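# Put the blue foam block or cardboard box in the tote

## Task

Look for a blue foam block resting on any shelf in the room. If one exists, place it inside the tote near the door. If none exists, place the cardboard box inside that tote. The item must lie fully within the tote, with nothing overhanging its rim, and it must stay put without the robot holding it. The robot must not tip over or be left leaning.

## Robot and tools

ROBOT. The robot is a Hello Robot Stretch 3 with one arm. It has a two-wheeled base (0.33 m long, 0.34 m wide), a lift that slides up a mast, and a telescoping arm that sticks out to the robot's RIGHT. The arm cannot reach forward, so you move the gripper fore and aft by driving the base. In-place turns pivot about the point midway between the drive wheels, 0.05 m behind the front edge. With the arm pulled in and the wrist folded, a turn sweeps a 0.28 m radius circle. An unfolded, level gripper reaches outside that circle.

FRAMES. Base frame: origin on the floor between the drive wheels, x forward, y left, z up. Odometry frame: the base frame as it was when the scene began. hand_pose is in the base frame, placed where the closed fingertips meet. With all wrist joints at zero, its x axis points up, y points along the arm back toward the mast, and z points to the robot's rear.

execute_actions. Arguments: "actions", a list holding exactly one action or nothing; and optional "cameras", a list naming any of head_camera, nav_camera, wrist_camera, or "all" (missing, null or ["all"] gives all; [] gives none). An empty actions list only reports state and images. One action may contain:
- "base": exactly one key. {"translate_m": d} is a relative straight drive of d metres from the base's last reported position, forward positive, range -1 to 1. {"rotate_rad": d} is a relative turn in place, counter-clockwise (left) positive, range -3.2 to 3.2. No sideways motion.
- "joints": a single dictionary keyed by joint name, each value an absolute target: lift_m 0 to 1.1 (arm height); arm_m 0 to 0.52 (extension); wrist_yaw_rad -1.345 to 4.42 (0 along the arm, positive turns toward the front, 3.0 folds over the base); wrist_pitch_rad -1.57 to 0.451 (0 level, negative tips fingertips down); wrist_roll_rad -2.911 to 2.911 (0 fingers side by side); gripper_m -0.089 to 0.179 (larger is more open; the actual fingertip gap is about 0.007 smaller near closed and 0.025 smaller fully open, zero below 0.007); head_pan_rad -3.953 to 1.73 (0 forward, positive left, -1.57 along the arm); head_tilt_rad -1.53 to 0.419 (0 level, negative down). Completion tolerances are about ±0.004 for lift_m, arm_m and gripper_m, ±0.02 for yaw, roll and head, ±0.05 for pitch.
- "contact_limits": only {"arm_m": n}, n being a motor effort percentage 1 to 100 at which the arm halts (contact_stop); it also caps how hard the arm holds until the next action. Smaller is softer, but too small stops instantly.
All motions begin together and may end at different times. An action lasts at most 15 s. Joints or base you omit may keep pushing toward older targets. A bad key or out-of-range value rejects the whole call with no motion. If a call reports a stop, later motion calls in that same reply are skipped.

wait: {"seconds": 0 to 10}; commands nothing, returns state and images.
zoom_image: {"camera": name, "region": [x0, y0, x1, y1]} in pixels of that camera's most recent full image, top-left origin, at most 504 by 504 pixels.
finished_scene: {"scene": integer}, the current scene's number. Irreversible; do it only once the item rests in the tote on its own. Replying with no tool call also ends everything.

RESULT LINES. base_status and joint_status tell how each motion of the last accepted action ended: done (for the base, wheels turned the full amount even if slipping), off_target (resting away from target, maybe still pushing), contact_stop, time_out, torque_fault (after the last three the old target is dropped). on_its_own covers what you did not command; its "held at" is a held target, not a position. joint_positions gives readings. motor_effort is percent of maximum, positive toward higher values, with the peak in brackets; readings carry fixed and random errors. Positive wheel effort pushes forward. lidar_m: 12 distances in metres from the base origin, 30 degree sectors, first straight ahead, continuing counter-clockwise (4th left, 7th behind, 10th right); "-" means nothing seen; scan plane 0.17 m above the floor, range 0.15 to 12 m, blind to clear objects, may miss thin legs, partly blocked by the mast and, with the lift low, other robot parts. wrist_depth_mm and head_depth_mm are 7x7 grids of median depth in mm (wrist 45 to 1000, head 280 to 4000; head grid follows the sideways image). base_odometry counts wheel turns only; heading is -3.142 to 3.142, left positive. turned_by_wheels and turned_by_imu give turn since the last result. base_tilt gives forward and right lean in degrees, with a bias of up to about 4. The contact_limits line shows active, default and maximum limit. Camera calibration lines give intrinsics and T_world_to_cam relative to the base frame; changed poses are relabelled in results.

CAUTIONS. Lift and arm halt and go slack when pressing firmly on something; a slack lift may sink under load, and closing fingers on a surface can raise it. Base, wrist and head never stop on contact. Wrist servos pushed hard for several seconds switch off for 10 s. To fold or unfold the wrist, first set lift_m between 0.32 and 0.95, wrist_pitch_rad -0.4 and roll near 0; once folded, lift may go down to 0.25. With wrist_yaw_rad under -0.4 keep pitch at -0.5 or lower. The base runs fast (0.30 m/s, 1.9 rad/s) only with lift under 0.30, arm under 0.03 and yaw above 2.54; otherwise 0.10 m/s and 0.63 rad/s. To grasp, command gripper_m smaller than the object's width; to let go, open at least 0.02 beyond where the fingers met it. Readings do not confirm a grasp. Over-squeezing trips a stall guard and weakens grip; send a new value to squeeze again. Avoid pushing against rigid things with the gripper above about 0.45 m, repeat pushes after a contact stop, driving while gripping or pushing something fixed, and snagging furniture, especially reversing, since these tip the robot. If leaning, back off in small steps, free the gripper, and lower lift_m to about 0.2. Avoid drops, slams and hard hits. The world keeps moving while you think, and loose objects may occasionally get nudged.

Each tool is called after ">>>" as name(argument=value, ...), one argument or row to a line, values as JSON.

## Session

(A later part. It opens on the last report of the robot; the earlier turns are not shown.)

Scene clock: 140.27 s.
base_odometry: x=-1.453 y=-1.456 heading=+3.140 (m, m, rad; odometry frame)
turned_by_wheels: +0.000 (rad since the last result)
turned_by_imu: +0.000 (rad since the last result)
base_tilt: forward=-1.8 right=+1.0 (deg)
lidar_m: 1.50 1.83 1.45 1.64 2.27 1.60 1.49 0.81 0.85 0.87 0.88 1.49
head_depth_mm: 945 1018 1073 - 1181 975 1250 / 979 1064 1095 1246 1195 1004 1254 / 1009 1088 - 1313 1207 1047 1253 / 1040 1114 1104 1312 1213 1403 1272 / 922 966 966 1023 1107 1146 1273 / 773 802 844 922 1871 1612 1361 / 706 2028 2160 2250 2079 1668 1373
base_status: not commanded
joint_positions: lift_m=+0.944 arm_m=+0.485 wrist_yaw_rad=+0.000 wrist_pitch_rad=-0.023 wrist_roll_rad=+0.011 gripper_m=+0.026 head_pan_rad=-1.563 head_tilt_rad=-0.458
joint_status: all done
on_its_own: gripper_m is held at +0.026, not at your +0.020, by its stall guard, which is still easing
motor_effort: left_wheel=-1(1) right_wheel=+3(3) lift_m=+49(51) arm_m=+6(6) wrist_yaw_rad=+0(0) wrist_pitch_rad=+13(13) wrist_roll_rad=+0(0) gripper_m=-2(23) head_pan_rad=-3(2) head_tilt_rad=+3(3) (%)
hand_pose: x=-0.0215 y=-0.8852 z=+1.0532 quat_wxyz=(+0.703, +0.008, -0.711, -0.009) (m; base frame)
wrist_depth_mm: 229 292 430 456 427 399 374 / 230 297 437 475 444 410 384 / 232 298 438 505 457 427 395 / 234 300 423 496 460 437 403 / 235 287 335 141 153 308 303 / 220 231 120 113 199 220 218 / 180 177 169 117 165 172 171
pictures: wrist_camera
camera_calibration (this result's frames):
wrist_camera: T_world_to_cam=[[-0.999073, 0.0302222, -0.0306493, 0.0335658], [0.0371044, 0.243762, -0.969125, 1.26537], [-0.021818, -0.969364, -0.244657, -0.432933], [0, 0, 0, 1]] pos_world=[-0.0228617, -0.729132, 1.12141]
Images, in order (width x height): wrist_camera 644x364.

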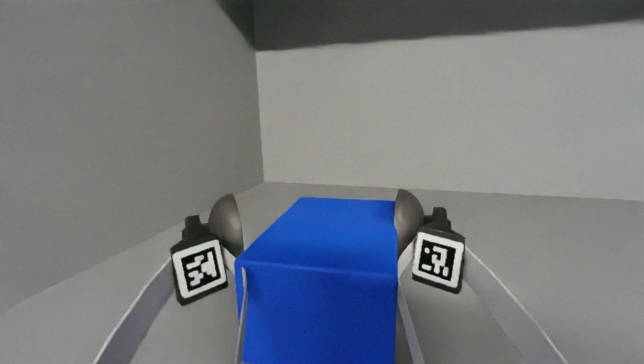

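>>> execute_actions(
  actions=[
    {"joints":{"arm_m":0.0}},
  ],
  cameras=[],
)

>>> execute_actions(
  actions=[
    {"base":{"translate_m":0.62},"joints":{"wrist_yaw_rad":1.57,"lift_m":0.6,"head_pan_rad":0,"head_tilt_rad":-0.6}},
  ],
  cameras=[],
)

>>> execute_actions(
  actions=[
    {"base":{"rotate_rad":-1.62}},
  ],
  cameras=["nav_camera","wrist_camera"],
)

>>> execute_actions(
  actions=[
    {"base":{"translate_m":1.0}},
  ],
  cameras=["nav_camera"],
)

Scene clock: 150.43 s.
base_odometry: x=-1.453 y=-1.456 heading=+3.140 (m, m, rad; odometry frame)
turned_by_wheels: +0.000 (rad since the last result)
turned_by_imu: +0.002 (rad since the last result)
base_tilt: forward=-2.0 right=+1.1 (deg)
lidar_m: 1.50 1.83 1.45 1.64 2.29 1.59 1.48 0.80 0.85 0.87 0.88 1.49
head_depth_mm: 950 1014 998 1195 1190 1002 - / 980 1057 1016 1226 407 - - / 1010 1091 1037 1275 402 - - / 1042 1118 1059 1316 1139 1404 1264 / 929 965 968 1030 1102 1149 1269 / 773 801 843 928 1885 1611 1359 / 709 2049 2142 2255 2136 1661 1381
base_status: not commanded
joint_positions: lift_m=+0.944 arm_m=+0.001 wrist_yaw_rad=+0.000 wrist_pitch_rad=-0.024 wrist_roll_rad=+0.011 gripper_m=+0.027 head_pan_rad=-1.563 head_tilt_rad=-0.458
joint_status: all done
on_its_own: gripper_m is held at +0.026, not at your +0.020, by its stall guard, which is not easing now
motor_effort: left_wheel=-1(1) right_wheel=+3(3) lift_m=+49(49) arm_m=-4(9) wrist_yaw_rad=+0(1) wrist_pitch_rad=+14(14) wrist_roll_rad=+0(0) gripper_m=-20(20) head_pan_rad=-3(3) head_tilt_rad=+4(4) (%)
hand_pose: x=-0.0215 y=-0.4012 z=+1.0529 quat_wxyz=(+0.703, +0.009, -0.711, -0.009) (m; base frame)
wrist_depth_mm: - - 712 887 838 789 732 / - - 734 930 851 812 735 / - - 741 957 876 819 759 / - - 624 545 532 515 501 / - - 712 141 153 865 712 / - - 119 114 951 878 759 / - - 676 117 785 828 741
pictures: none
No camera images: the call's "cameras" was empty. Leave "cameras" out to get every camera's image.

Scene clock: 157.90 s.
base_odometry: x=-2.073 y=-1.455 heading=+3.140 (m, m, rad; odometry frame)
turned_by_wheels: +0.000 (rad since the last result)
turned_by_imu: +0.002 (rad since the last result)
base_tilt: forward=-2.0 right=+0.9 (deg)
lidar_m: 0.91 1.11 1.64 1.21 2.02 2.49 2.11 1.32 0.94 1.59 1.00 0.91
head_depth_mm: 715 786 869 977 1106 1279 1220 / 741 811 898 1013 1157 1342 1239 / 760 836 931 1064 1225 1376 1234 / 783 868 966 1110 1277 1425 1242 / 811 901 1001 1162 1348 1453 1250 / 840 933 1044 1211 1425 1477 1256 / 866 965 1081 1278 1506 1478 1261
base_status: done
joint_positions: lift_m=+0.600 arm_m=+0.001 wrist_yaw_rad=+1.568 wrist_pitch_rad=-0.025 wrist_roll_rad=+0.011 gripper_m=+0.027 head_pan_rad=-0.007 head_tilt_rad=-0.593
joint_status: all done
on_its_own: gripper_m is held at +0.026, not at your +0.020, by its stall guard, which is not easing now
motor_effort: left_wheel=-1(5) right_wheel=+2(9) lift_m=+21(44) arm_m=-4(5) wrist_yaw_rad=+2(0) wrist_pitch_rad=+14(14) wrist_roll_rad=+0(0) gripper_m=-21(20) head_pan_rad=+3(30) head_tilt_rad=-3(18) (%)
hand_pose: x=+0.2342 y=-0.1463 z=+0.7088 quat_wxyz=(+0.504, +0.508, -0.497, +0.490) (m; base frame)
wrist_depth_mm: 969 867 817 741 698 649 609 / - 893 801 758 696 655 622 / - 975 877 800 731 691 630 / - - 916 833 744 704 666 / - - 899 141 153 748 689 / - - 119 113 805 765 710 / - - - 118 824 794 723
pictures: none
No camera images: the call's "cameras" was empty. Leave "cameras" out to get every camera's image.

Scene clock: 161.40 s.
base_odometry: x=-2.073 y=-1.455 heading=+1.520 (m, m, rad; odometry frame)
turned_by_wheels: -1.620 (rad since the last result)
turned_by_imu: -1.638 (rad since the last result)
base_tilt: forward=-2.1 right=+1.0 (deg)
lidar_m: 1.69 1.03 0.91 0.91 1.08 1.64 1.21 1.87 2.49 2.11 1.32 0.94
head_depth_mm: 2569 2795 2908 1937 1464 1367 1225 / 2604 2891 2796 2200 1750 1429 1235 / 2674 2947 2962 2184 1742 1435 1239 / 2631 2896 2833 2234 1758 1450 1247 / 1978 2103 2212 2160 1779 1460 1249 / 1657 1738 1817 1901 1790 1468 1261 / 1400 1455 1505 1571 1614 1481 1262
base_status: done
joint_positions: lift_m=+0.600 arm_m=+0.001 wrist_yaw_rad=+1.569 wrist_pitch_rad=-0.025 wrist_roll_rad=+0.011 gripper_m=+0.027 head_pan_rad=-0.007 head_tilt_rad=-0.593
joint_status: not commanded
on_its_own: gripper_m is held at +0.026, not at your +0.020, by its stall guard, which is not easing now
motor_effort: left_wheel=+3(8) right_wheel=-2(7) lift_m=+21(21) arm_m=-5(4) wrist_yaw_rad=+1(2) wrist_pitch_rad=+14(14) wrist_roll_rad=+0(0) gripper_m=-21(20) head_pan_rad=+3(3) head_tilt_rad=-4(4) (%)
hand_pose: x=+0.2342 y=-0.1462 z=+0.7088 quat_wxyz=(+0.504, +0.508, -0.497, +0.491) (m; base frame)
wrist_depth_mm: 914 - - - 778 808 818 / 933 - - - - - - / 960 - - - - - - / 960 - - - - 952 919 / 932 - - 142 153 - - / 950 - 120 113 - - - / 973 - - 117 931 970 989
pictures: nav_camera (sideways: a quarter turn counterclockwise sets it upright), wrist_camera
camera_calibration (this result's frames):
nav_camera: T_world_to_cam=[[0.589354, -0.00584968, 0.807853, -1.01456], [0.0291617, -0.999168, -0.0285094, 0.093946], [0.807348, 0.0403605, -0.588694, 0.716166], [0, 0, 0, 1]] pos_world=[0.0169977, 0.0590282, 1.24389]
wrist_camera: T_world_to_cam=[[-0.0321777, -0.999013, -0.0306048, -0.1208], [-0.245106, 0.037573, -0.968768, 0.777699], [0.968962, -0.0236713, -0.246074, 0.111975], [0, 0, 0, 1]] pos_world=[0.0782323, -0.147251, 0.777267]
Images, in order (width x height): nav_camera 672x504, wrist_camera 644x364.

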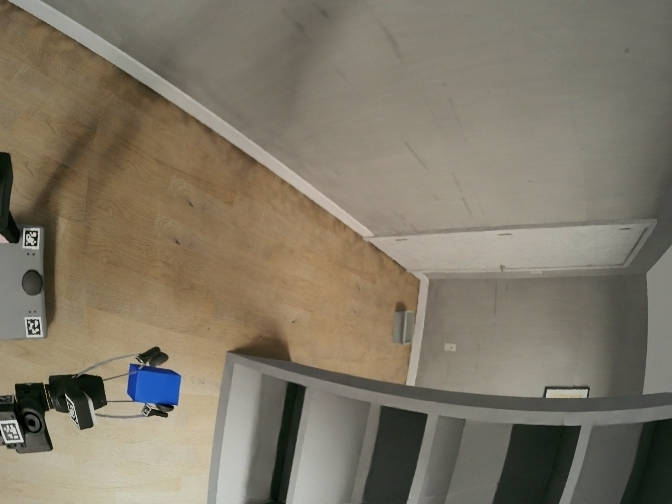

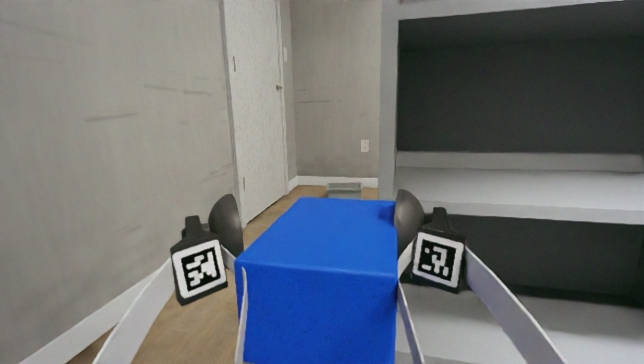

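Scene clock: 172.67 s.
base_odometry: x=-2.022 y=-0.456 heading=+1.520 (m, m, rad; odometry frame)
turned_by_wheels: +0.000 (rad since the last result)
turned_by_imu: +0.003 (rad since the last result)
base_tilt: forward=-2.0 right=+0.8 (deg)
lidar_m: 1.11 0.69 0.61 0.61 0.72 1.32 2.21 2.76 0.36 0.36 0.43 2.18
head_depth_mm: 1766 1935 2158 2078 1720 1431 1227 / 1807 1998 2227 2092 1729 1433 1233 / 1875 2066 2281 2200 1743 1449 1245 / 1764 1901 1957 2043 1753 1450 1248 / 1310 1386 1479 1564 1636 1471 1243 / 1073 1117 1158 1236 1327 1379 1262 / 904 953 1003 1040 1088 1135 1177
base_status: done
joint_positions: lift_m=+0.600 arm_m=+0.001 wrist_yaw_rad=+1.569 wrist_pitch_rad=-0.025 wrist_roll_rad=+0.011 gripper_m=+0.027 head_pan_rad=-0.007 head_tilt_rad=-0.593
joint_status: not commanded
on_its_own: gripper_m is held at +0.026, not at your +0.020, by its stall guard, which is not easing now
motor_effort: left_wheel=+4(9) right_wheel=-2(3) lift_m=+21(21) arm_m=-4(5) wrist_yaw_rad=+1(3) wrist_pitch_rad=+14(14) wrist_roll_rad=+0(0) gripper_m=-21(20) head_pan_rad=+3(2) head_tilt_rad=-4(4) (%)
hand_pose: x=+0.2342 y=-0.1462 z=+0.7088 quat_wxyz=(+0.504, +0.508, -0.497, +0.491) (m; base frame)
wrist_depth_mm: 669 883 - - - - - / 664 885 - - - - - / 666 891 - - - - - / 670 914 - - - - - / 681 891 - 141 152 - - / 687 861 120 113 - - - / 686 983 - 118 - - -
pictures: nav_camera (sideways: a quarter turn counterclockwise sets it upright)
camera_calibration (this result's frames):
nav_camera: T_world_to_cam=[[0.589487, -0.00584446, 0.807757, -1.01443], [0.0291675, -0.999168, -0.0285153, 0.0939537], [0.807251, 0.0403696, -0.588826, 0.716339], [0, 0, 0, 1]] pos_world=[0.0169876, 0.0590284, 1.24389]
Images, in order (width x height): nav_camera 672x504.

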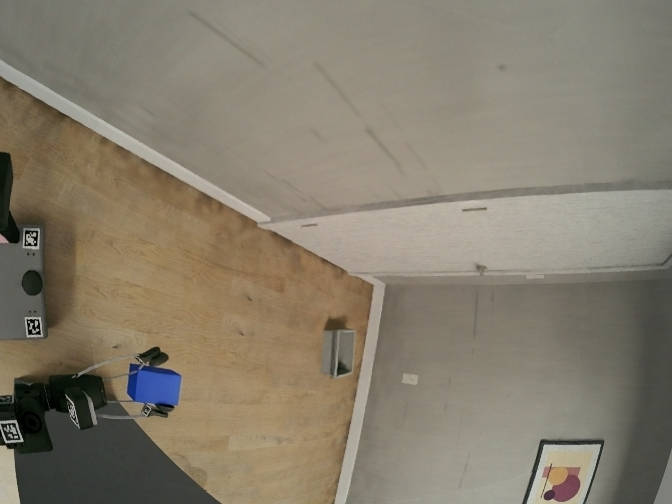

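>>> execute_actions(
  actions=[
    {"base":{"translate_m":0.6},"joints":{"head_pan_rad":-0.3,"head_tilt_rad":-0.7}},
  ],
  cameras=["nav_camera","head_camera"],
)

Scene clock: 182.07 s.
base_odometry: x=-1.991 y=+0.143 heading=+1.520 (m, m, rad; odometry frame)
turned_by_wheels: +0.000 (rad since the last result)
turned_by_imu: +0.002 (rad since the last result)
base_tilt: forward=-1.9 right=+1.1 (deg)
lidar_m: 0.76 0.48 0.43 0.43 0.51 0.93 2.80 0.61 0.56 3.04 1.82 1.61
head_depth_mm: 1364 1527 1739 1877 1572 1341 1173 / 1366 1529 1749 1878 1546 1346 526 / 1381 1527 1745 1893 1567 1357 1193 / 1367 1526 1731 1890 1600 1375 1179 / 1369 1514 1731 1908 1625 1372 1187 / 1359 1523 1661 1746 1543 1379 1203 / 1300 1201 1188 1164 1146 1122 1113
base_status: done
joint_positions: lift_m=+0.600 arm_m=+0.001 wrist_yaw_rad=+1.569 wrist_pitch_rad=-0.025 wrist_roll_rad=+0.011 gripper_m=+0.027 head_pan_rad=-0.293 head_tilt_rad=-0.691
joint_status: all done
on_its_own: gripper_m is held at +0.026, not at your +0.020, by its stall guard, which is not easing now
motor_effort: left_wheel=+3(9) right_wheel=-2(4) lift_m=+21(21) arm_m=-5(5) wrist_yaw_rad=+1(0) wrist_pitch_rad=+14(14) wrist_roll_rad=+0(0) gripper_m=-21(20) head_pan_rad=-2(22) head_tilt_rad=-4(14) (%)
hand_pose: x=+0.2342 y=-0.1462 z=+0.7088 quat_wxyz=(+0.504, +0.508, -0.497, +0.491) (m; base frame)
wrist_depth_mm: 484 632 950 - - - - / 493 638 991 - - - - / 491 642 982 - - - - / 492 661 - - - - - / 495 641 - 142 153 - - / 499 624 120 113 - - - / 495 696 839 117 - - -
pictures: head_camera (sideways: a quarter turn clockwise sets it upright), nav_camera (sideways: a quarter turn counterclockwise sets it upright)
camera_calibration (this result's frames):
head_camera: T_world_to_cam=[[-0.617755, 0.239965, -0.748863, 0.995637], [0.296723, 0.953038, 0.0606171, -0.0784896], [0.728241, -0.184758, -0.659947, 0.810059], [0, 0, 0, 1]] pos_world=[0.0484312, -0.0144496, 1.28495]
nav_camera: T_world_to_cam=[[0.63729, -0.193924, 0.745825, -0.933994], [-0.256562, -0.966, -0.0319456, 0.100159], [0.726662, -0.170992, -0.665376, 0.816409], [0, 0, 0, 1]] pos_world=[0.0276687, 0.0552289, 1.24301]
Images, in order (width x height): head_camera 896x504, nav_camera 672x504.

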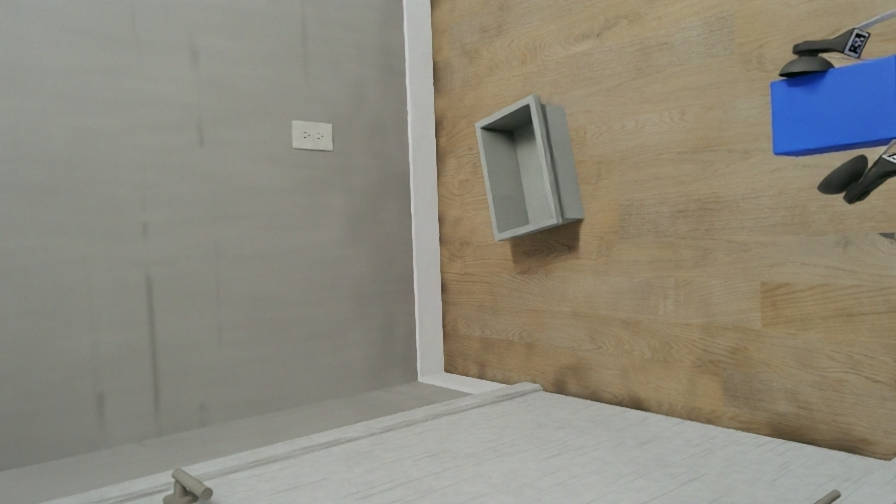

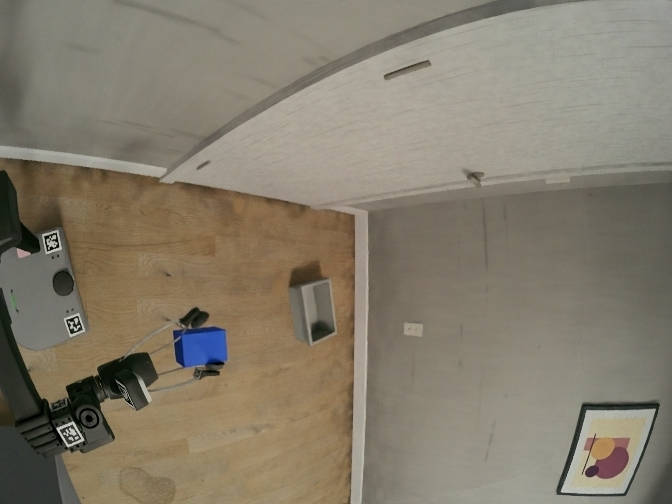

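>>> execute_actions(
  actions=[
    {"base":{"rotate_rad":-0.28}},
  ],
  cameras=[],
)

>>> execute_actions(
  actions=[
    {"base":{"translate_m":0.8},"joints":{"lift_m":0.25,"head_pan_rad":-0.15,"head_tilt_rad":-1.0}},
  ],
  cameras=["wrist_camera","head_camera"],
)

Scene clock: 190.00 s.
base_odometry: x=-1.991 y=+0.143 heading=+1.240 (m, m, rad; odometry frame)
turned_by_wheels: -0.280 (rad since the last result)
turned_by_imu: -0.282 (rad since the last result)
base_tilt: forward=-1.9 right=+0.8 (deg)
lidar_m: 1.51 0.55 0.44 0.43 0.45 0.62 1.86 0.75 0.56 0.57 2.23 1.66
head_depth_mm: 1550 1748 1998 1913 1577 1346 1171 / 1495 1682 1931 1915 1586 1356 526 / 1463 1633 1864 1928 1594 1354 1194 / 1418 1568 1784 1956 1576 1357 1183 / 1378 1538 1747 1895 1569 1362 1199 / 1355 1471 1672 1868 1615 1377 1201 / 1314 1453 1629 1838 1633 1401 1208
base_status: done
joint_positions: lift_m=+0.600 arm_m=+0.001 wrist_yaw_rad=+1.569 wrist_pitch_rad=-0.025 wrist_roll_rad=+0.011 gripper_m=+0.027 head_pan_rad=-0.293 head_tilt_rad=-0.691
joint_status: not commanded
on_its_own: gripper_m is held at +0.026, not at your +0.020, by its stall guard, which is not easing now
motor_effort: left_wheel=+4(8) right_wheel=-3(7) lift_m=+21(21) arm_m=-5(5) wrist_yaw_rad=+0(2) wrist_pitch_rad=+14(14) wrist_roll_rad=+0(0) gripper_m=-20(20) head_pan_rad=-3(3) head_tilt_rad=-4(4) (%)
hand_pose: x=+0.2342 y=-0.1461 z=+0.7088 quat_wxyz=(+0.504, +0.508, -0.497, +0.491) (m; base frame)
wrist_depth_mm: 690 - - - - - - / 682 - - - - - - / 671 - - - - - - / 671 - - - - - - / 671 - - 141 153 - - / 669 926 119 113 - - - / 670 - - 117 - - -
pictures: none
No camera images: the call's "cameras" was empty. Leave "cameras" out to get every camera's image.

Scene clock: 199.23 s.
base_odometry: x=-1.732 y=+0.900 heading=+1.240 (m, m, rad; odometry frame)
turned_by_wheels: +0.000 (rad since the last result)
turned_by_imu: +0.002 (rad since the last result)
base_tilt: forward=-1.9 right=+0.9 (deg)
lidar_m: 0.81 0.53 0.40 0.39 0.40 0.55 1.77 1.09 1.36 2.87 1.12 0.83
head_depth_mm: 797 948 1181 1430 1316 1194 1096 / 784 930 1149 1405 1303 1164 1141 / 768 910 1122 1409 1332 1175 1119 / 758 896 1093 1396 1339 1197 1113 / 744 878 1065 1367 1347 1218 1110 / 734 861 1040 1334 1357 1221 1112 / 720 848 1024 1294 1312 1189 1083
base_status: done
joint_positions: lift_m=+0.250 arm_m=+0.001 wrist_yaw_rad=+1.569 wrist_pitch_rad=-0.025 wrist_roll_rad=+0.011 gripper_m=+0.027 head_pan_rad=-0.157 head_tilt_rad=-0.988
joint_status: all done
on_its_own: gripper_m is held at +0.026, not at your +0.020, by its stall guard, which is not easing now
motor_effort: left_wheel=+3(9) right_wheel=-2(4) lift_m=+21(22) arm_m=-5(5) wrist_yaw_rad=+0(0) wrist_pitch_rad=+14(14) wrist_roll_rad=+0(0) gripper_m=-21(21) head_pan_rad=+2(13) head_tilt_rad=-6(25) (%)
hand_pose: x=+0.2342 y=-0.1461 z=+0.3588 quat_wxyz=(+0.504, +0.508, -0.497, +0.491) (m; base frame)
wrist_depth_mm: 645 638 658 665 669 672 685 / 661 676 670 682 692 708 716 / 661 699 705 707 715 731 733 / 674 726 730 726 748 747 758 / 673 753 745 142 152 780 798 / 650 758 120 113 661 739 737 / 579 610 410 117 450 599 584
pictures: head_camera (sideways: a quarter turn clockwise sets it upright), wrist_camera
camera_calibration (this result's frames):
head_camera: T_world_to_cam=[[-0.832099, 0.183804, -0.523285, 0.70302], [0.182034, 0.981732, 0.0553736, -0.070941], [0.523903, -0.0491792, -0.850357, 1.05891], [0, 0, 0, 1]] pos_world=[0.0431321, -0.00749687, 1.27226]
wrist_camera: T_world_to_cam=[[-0.0320808, -0.999017, -0.0305996, -0.131514], [-0.24526, 0.0375478, -0.96873, 0.438601], [0.968926, -0.0235728, -0.246223, 0.0259193], [0, 0, 0, 1]] pos_world=[0.0782383, -0.147242, 0.427244]
Images, in order (width x height): head_camera 896x504, wrist_camera 644x364.

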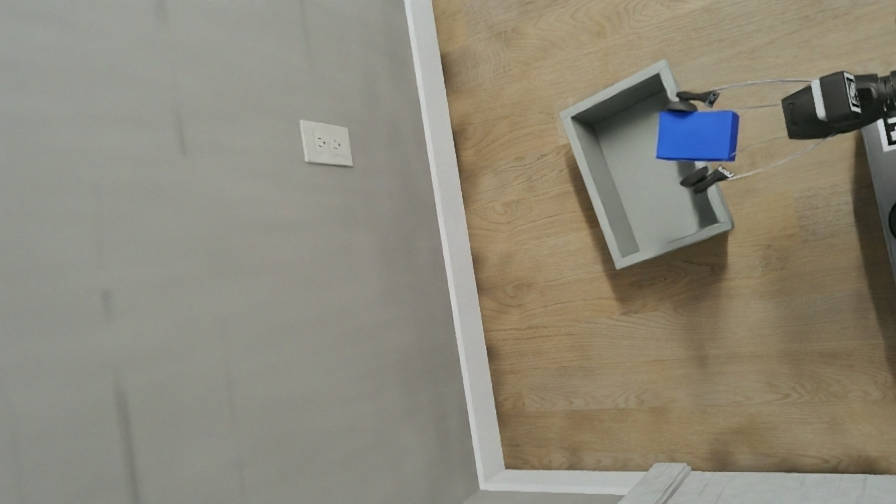

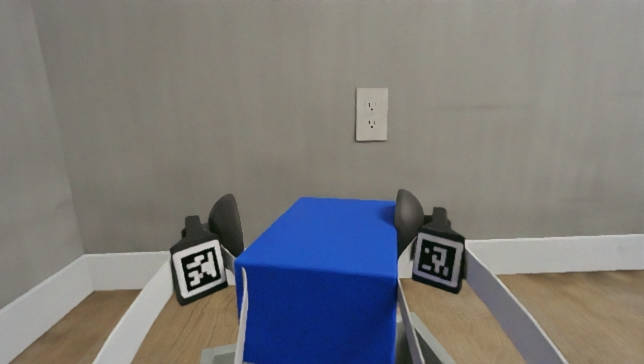

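>>> execute_actions(
  actions=[
    {"base":{"translate_m":0.11},"joints":{"lift_m":0.14}},
  ],
  cameras=["head_camera"],
)

Scene clock: 204.20 s.
base_odometry: x=-1.696 y=+1.004 heading=+1.240 (m, m, rad; odometry frame)
turned_by_wheels: +0.000 (rad since the last result)
turned_by_imu: +0.001 (rad since the last result)
base_tilt: forward=-2.0 right=+1.0 (deg)
lidar_m: 0.70 0.51 0.40 0.38 0.40 0.56 1.76 1.19 1.52 2.50 0.97 0.72
head_depth_mm: 684 816 1016 1336 1318 1198 1096 / 672 800 981 1285 1335 1170 1125 / 661 781 962 1250 1345 1168 1102 / 649 765 942 1214 1332 1205 1107 / 639 752 921 1170 1334 1212 1107 / 629 739 899 1143 1331 1218 1111 / 619 725 879 1105 1300 1184 1090
base_status: done
joint_positions: lift_m=+0.140 arm_m=+0.001 wrist_yaw_rad=+1.569 wrist_pitch_rad=-0.025 wrist_roll_rad=+0.011 gripper_m=+0.027 head_pan_rad=-0.157 head_tilt_rad=-0.988
joint_status: all done
on_its_own: gripper_m is held at +0.026, not at your +0.020, by its stall guard, which is not easing now
motor_effort: left_wheel=+3(9) right_wheel=-2(4) lift_m=+21(22) arm_m=-4(5) wrist_yaw_rad=+1(1) wrist_pitch_rad=+14(14) wrist_roll_rad=+0(0) gripper_m=-20(21) head_pan_rad=+2(2) head_tilt_rad=-5(6) (%)
hand_pose: x=+0.2342 y=-0.1461 z=+0.2488 quat_wxyz=(+0.504, +0.508, -0.497, +0.490) (m; base frame)
wrist_depth_mm: 551 546 559 562 572 569 577 / 562 575 577 584 599 597 608 / 593 591 593 610 605 613 621 / 598 605 615 624 641 642 650 / 617 641 621 141 153 656 672 / 580 591 119 113 319 549 555 / 451 428 275 117 324 287 429
pictures: head_camera (sideways: a quarter turn clockwise sets it upright)
camera_calibration (this result's frames):
head_camera: T_world_to_cam=[[-0.832233, 0.183754, -0.523089, 0.702766], [0.181965, 0.981745, 0.0553676, -0.0709327], [0.523714, -0.0491052, -0.850478, 1.05906], [0, 0, 0, 1]] pos_world=[0.043126, -0.00749273, 1.27225]
Images, in order (width x height): head_camera 896x504.

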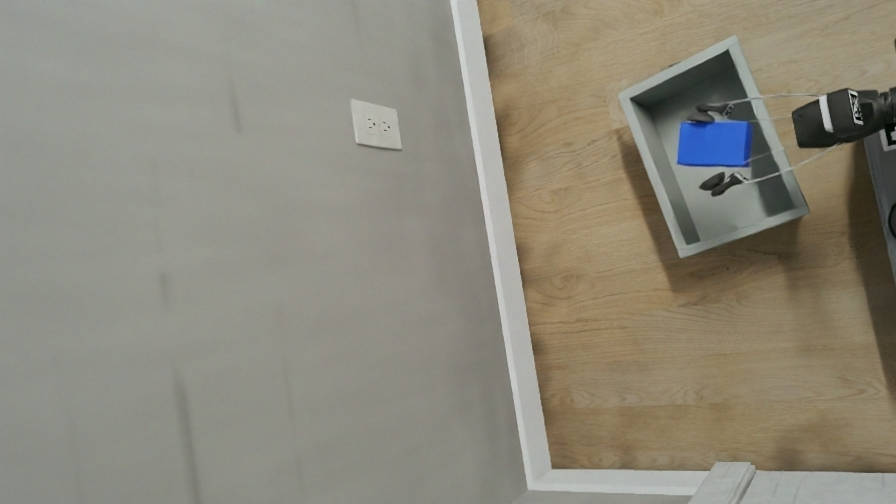

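Parallax places the block nearer than it looks; advance a little more.

>>> execute_actions(
  actions=[
    {"base":{"translate_m":0.04},"joints":{"wrist_pitch_rad":-0.35}},
  ],
  cameras=[],
)

>>> execute_actions(
  actions=[
    {"joints":{"gripper_m":0.09}},
  ],
  cameras=[],
)

>>> execute_actions(
  actions=[
    {"joints":{"lift_m":0.4}},
  ],
  cameras=["head_camera"],
)

Scene clock: 209.00 s.
base_odometry: x=-1.683 y=+1.042 heading=+1.241 (m, m, rad; odometry frame)
turned_by_wheels: +0.000 (rad since the last result)
turned_by_imu: +0.001 (rad since the last result)
base_tilt: forward=-2.0 right=+0.9 (deg)
lidar_m: 0.66 0.55 0.40 0.38 0.40 0.56 1.76 1.22 1.57 2.36 0.22 0.20
head_depth_mm: 642 761 950 1247 1312 1196 1099 / 630 751 925 1208 1329 1172 1097 / 619 734 901 1175 1329 1187 1092 / 608 720 880 1138 1342 1215 1103 / 598 707 859 1104 1325 1216 1109 / 590 692 841 1072 1312 1215 1115 / 581 682 822 1039 1290 1194 1096
base_status: done
joint_positions: lift_m=+0.140 arm_m=+0.001 wrist_yaw_rad=+1.569 wrist_pitch_rad=-0.370 wrist_roll_rad=+0.011 gripper_m=+0.027 head_pan_rad=-0.157 head_tilt_rad=-0.988
joint_status: all done
on_its_own: gripper_m is held at +0.026, not at your +0.020, by its stall guard, which is not easing now
motor_effort: left_wheel=+3(8) right_wheel=-2(3) lift_m=+21(21) arm_m=-5(5) wrist_yaw_rad=+1(1) wrist_pitch_rad=+11(14) wrist_roll_rad=+0(0) gripper_m=-20(21) head_pan_rad=+3(2) head_tilt_rad=-6(6) (%)
hand_pose: x=+0.2088 y=-0.1462 z=+0.1641 quat_wxyz=(+0.582, +0.585, -0.403, +0.396) (m; base frame)
wrist_depth_mm: 492 509 514 514 520 528 540 / 550 541 553 556 564 575 581 / 576 576 596 589 600 600 601 / 502 509 504 496 299 497 498 / 403 249 250 142 152 254 399 / 335 200 120 113 309 241 201 / 285 225 276 118 277 275 187
pictures: none
No camera images: the call's "cameras" was empty. Leave "cameras" out to get every camera's image.

Scene clock: 210.13 s.
base_odometry: x=-1.683 y=+1.042 heading=+1.241 (m, m, rad; odometry frame)
turned_by_wheels: +0.000 (rad since the last result)
turned_by_imu: +0.000 (rad since the last result)
base_tilt: forward=-2.1 right=+1.0 (deg)
lidar_m: 0.66 0.55 0.40 0.38 0.40 0.56 1.75 1.22 1.57 2.34 1.00 0.68
head_depth_mm: 642 767 947 1257 1321 1193 1093 / 631 748 927 1208 1323 1164 1110 / 620 731 902 1165 1326 1188 1101 / 609 720 884 1134 1327 1216 1098 / 597 708 861 1100 1314 1216 1107 / 589 691 836 1069 1306 1215 1112 / 583 683 822 1038 1281 1189 1091
base_status: not commanded
joint_positions: lift_m=+0.140 arm_m=+0.001 wrist_yaw_rad=+1.569 wrist_pitch_rad=-0.370 wrist_roll_rad=+0.011 gripper_m=+0.090 head_pan_rad=-0.157 head_tilt_rad=-0.988
joint_status: all done
motor_effort: left_wheel=+3(3) right_wheel=-2(2) lift_m=+21(21) arm_m=-5(5) wrist_yaw_rad=+2(1) wrist_pitch_rad=+11(11) wrist_roll_rad=+0(0) gripper_m=+0(75) head_pan_rad=+1(2) head_tilt_rad=-6(6) (%)
hand_pose: x=+0.2088 y=-0.1462 z=+0.1641 quat_wxyz=(+0.582, +0.585, -0.403, +0.396) (m; base frame)
wrist_depth_mm: 500 499 511 520 522 524 534 / 538 546 552 564 562 571 573 / 574 576 588 603 576 601 606 / 500 499 503 505 300 504 490 / 405 248 265 286 266 249 400 / 334 199 298 303 240 237 201 / 283 226 286 277 269 275 186
pictures: none
No camera images: the call's "cameras" was empty. Leave "cameras" out to get every camera's image.

Scene clock: 213.33 s.
base_odometry: x=-1.683 y=+1.042 heading=+1.241 (m, m, rad; odometry frame)
turned_by_wheels: +0.000 (rad since the last result)
turned_by_imu: +0.001 (rad since the last result)
base_tilt: forward=-1.9 right=+1.0 (deg)
lidar_m: 0.66 0.55 0.40 0.38 0.40 0.56 1.75 1.22 1.58 2.34 0.91 0.68
head_depth_mm: 643 767 948 1252 1321 1191 1094 / 631 747 926 1209 1326 1162 1127 / 621 734 897 1175 1328 1178 1102 / 609 720 881 1137 1331 1212 1109 / 600 705 856 1098 1326 1215 1109 / 590 693 843 1069 1311 1219 1112 / 582 678 821 1041 1276 1189 1089
base_status: not commanded
joint_positions: lift_m=+0.399 arm_m=+0.001 wrist_yaw_rad=+1.569 wrist_pitch_rad=-0.370 wrist_roll_rad=+0.011 gripper_m=+0.090 head_pan_rad=-0.157 head_tilt_rad=-0.988
joint_status: all done
motor_effort: left_wheel=+3(3) right_wheel=-2(2) lift_m=+49(51) arm_m=-5(5) wrist_yaw_rad=+1(0) wrist_pitch_rad=+11(11) wrist_roll_rad=+0(0) gripper_m=+0(0) head_pan_rad=+3(2) head_tilt_rad=-6(6) (%)
hand_pose: x=+0.2088 y=-0.1462 z=+0.4231 quat_wxyz=(+0.582, +0.585, -0.403, +0.396) (m; base frame)
wrist_depth_mm: 503 504 508 506 523 528 524 / 539 549 553 565 565 565 566 / 593 600 602 615 619 634 628 / 636 662 661 681 667 706 699 / 655 719 720 723 721 736 739 / 623 665 625 652 629 636 642 / 558 556 558 556 553 555 551
pictures: head_camera (sideways: a quarter turn clockwise sets it upright)
camera_calibration (this result's frames):
head_camera: T_world_to_cam=[[-0.832262, 0.183756, -0.523043, 0.702706], [0.181965, 0.981745, 0.0553662, -0.0709308], [0.523669, -0.0490966, -0.850506, 1.0591], [0, 0, 0, 1]] pos_world=[0.0431245, -0.00749238, 1.27224]
Images, in order (width x height): head_camera 896x504.

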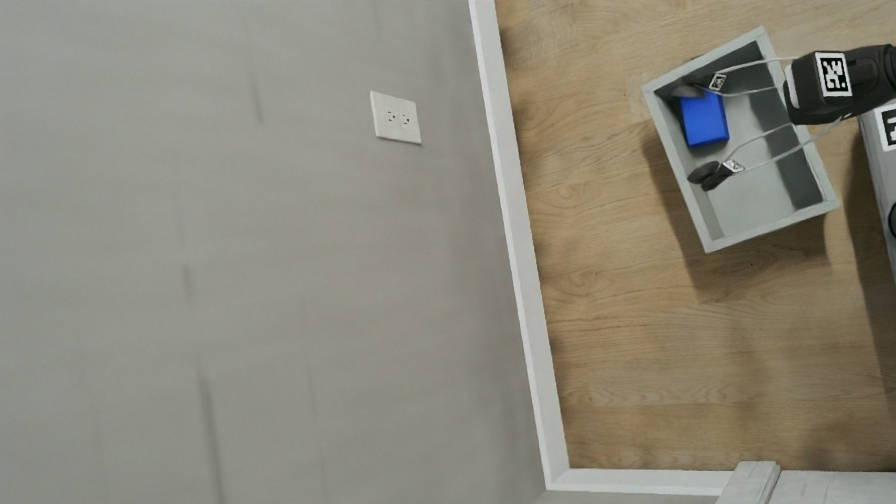

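>>> finished_scene(
  scene=1,
)

The scene is finished: the task was done.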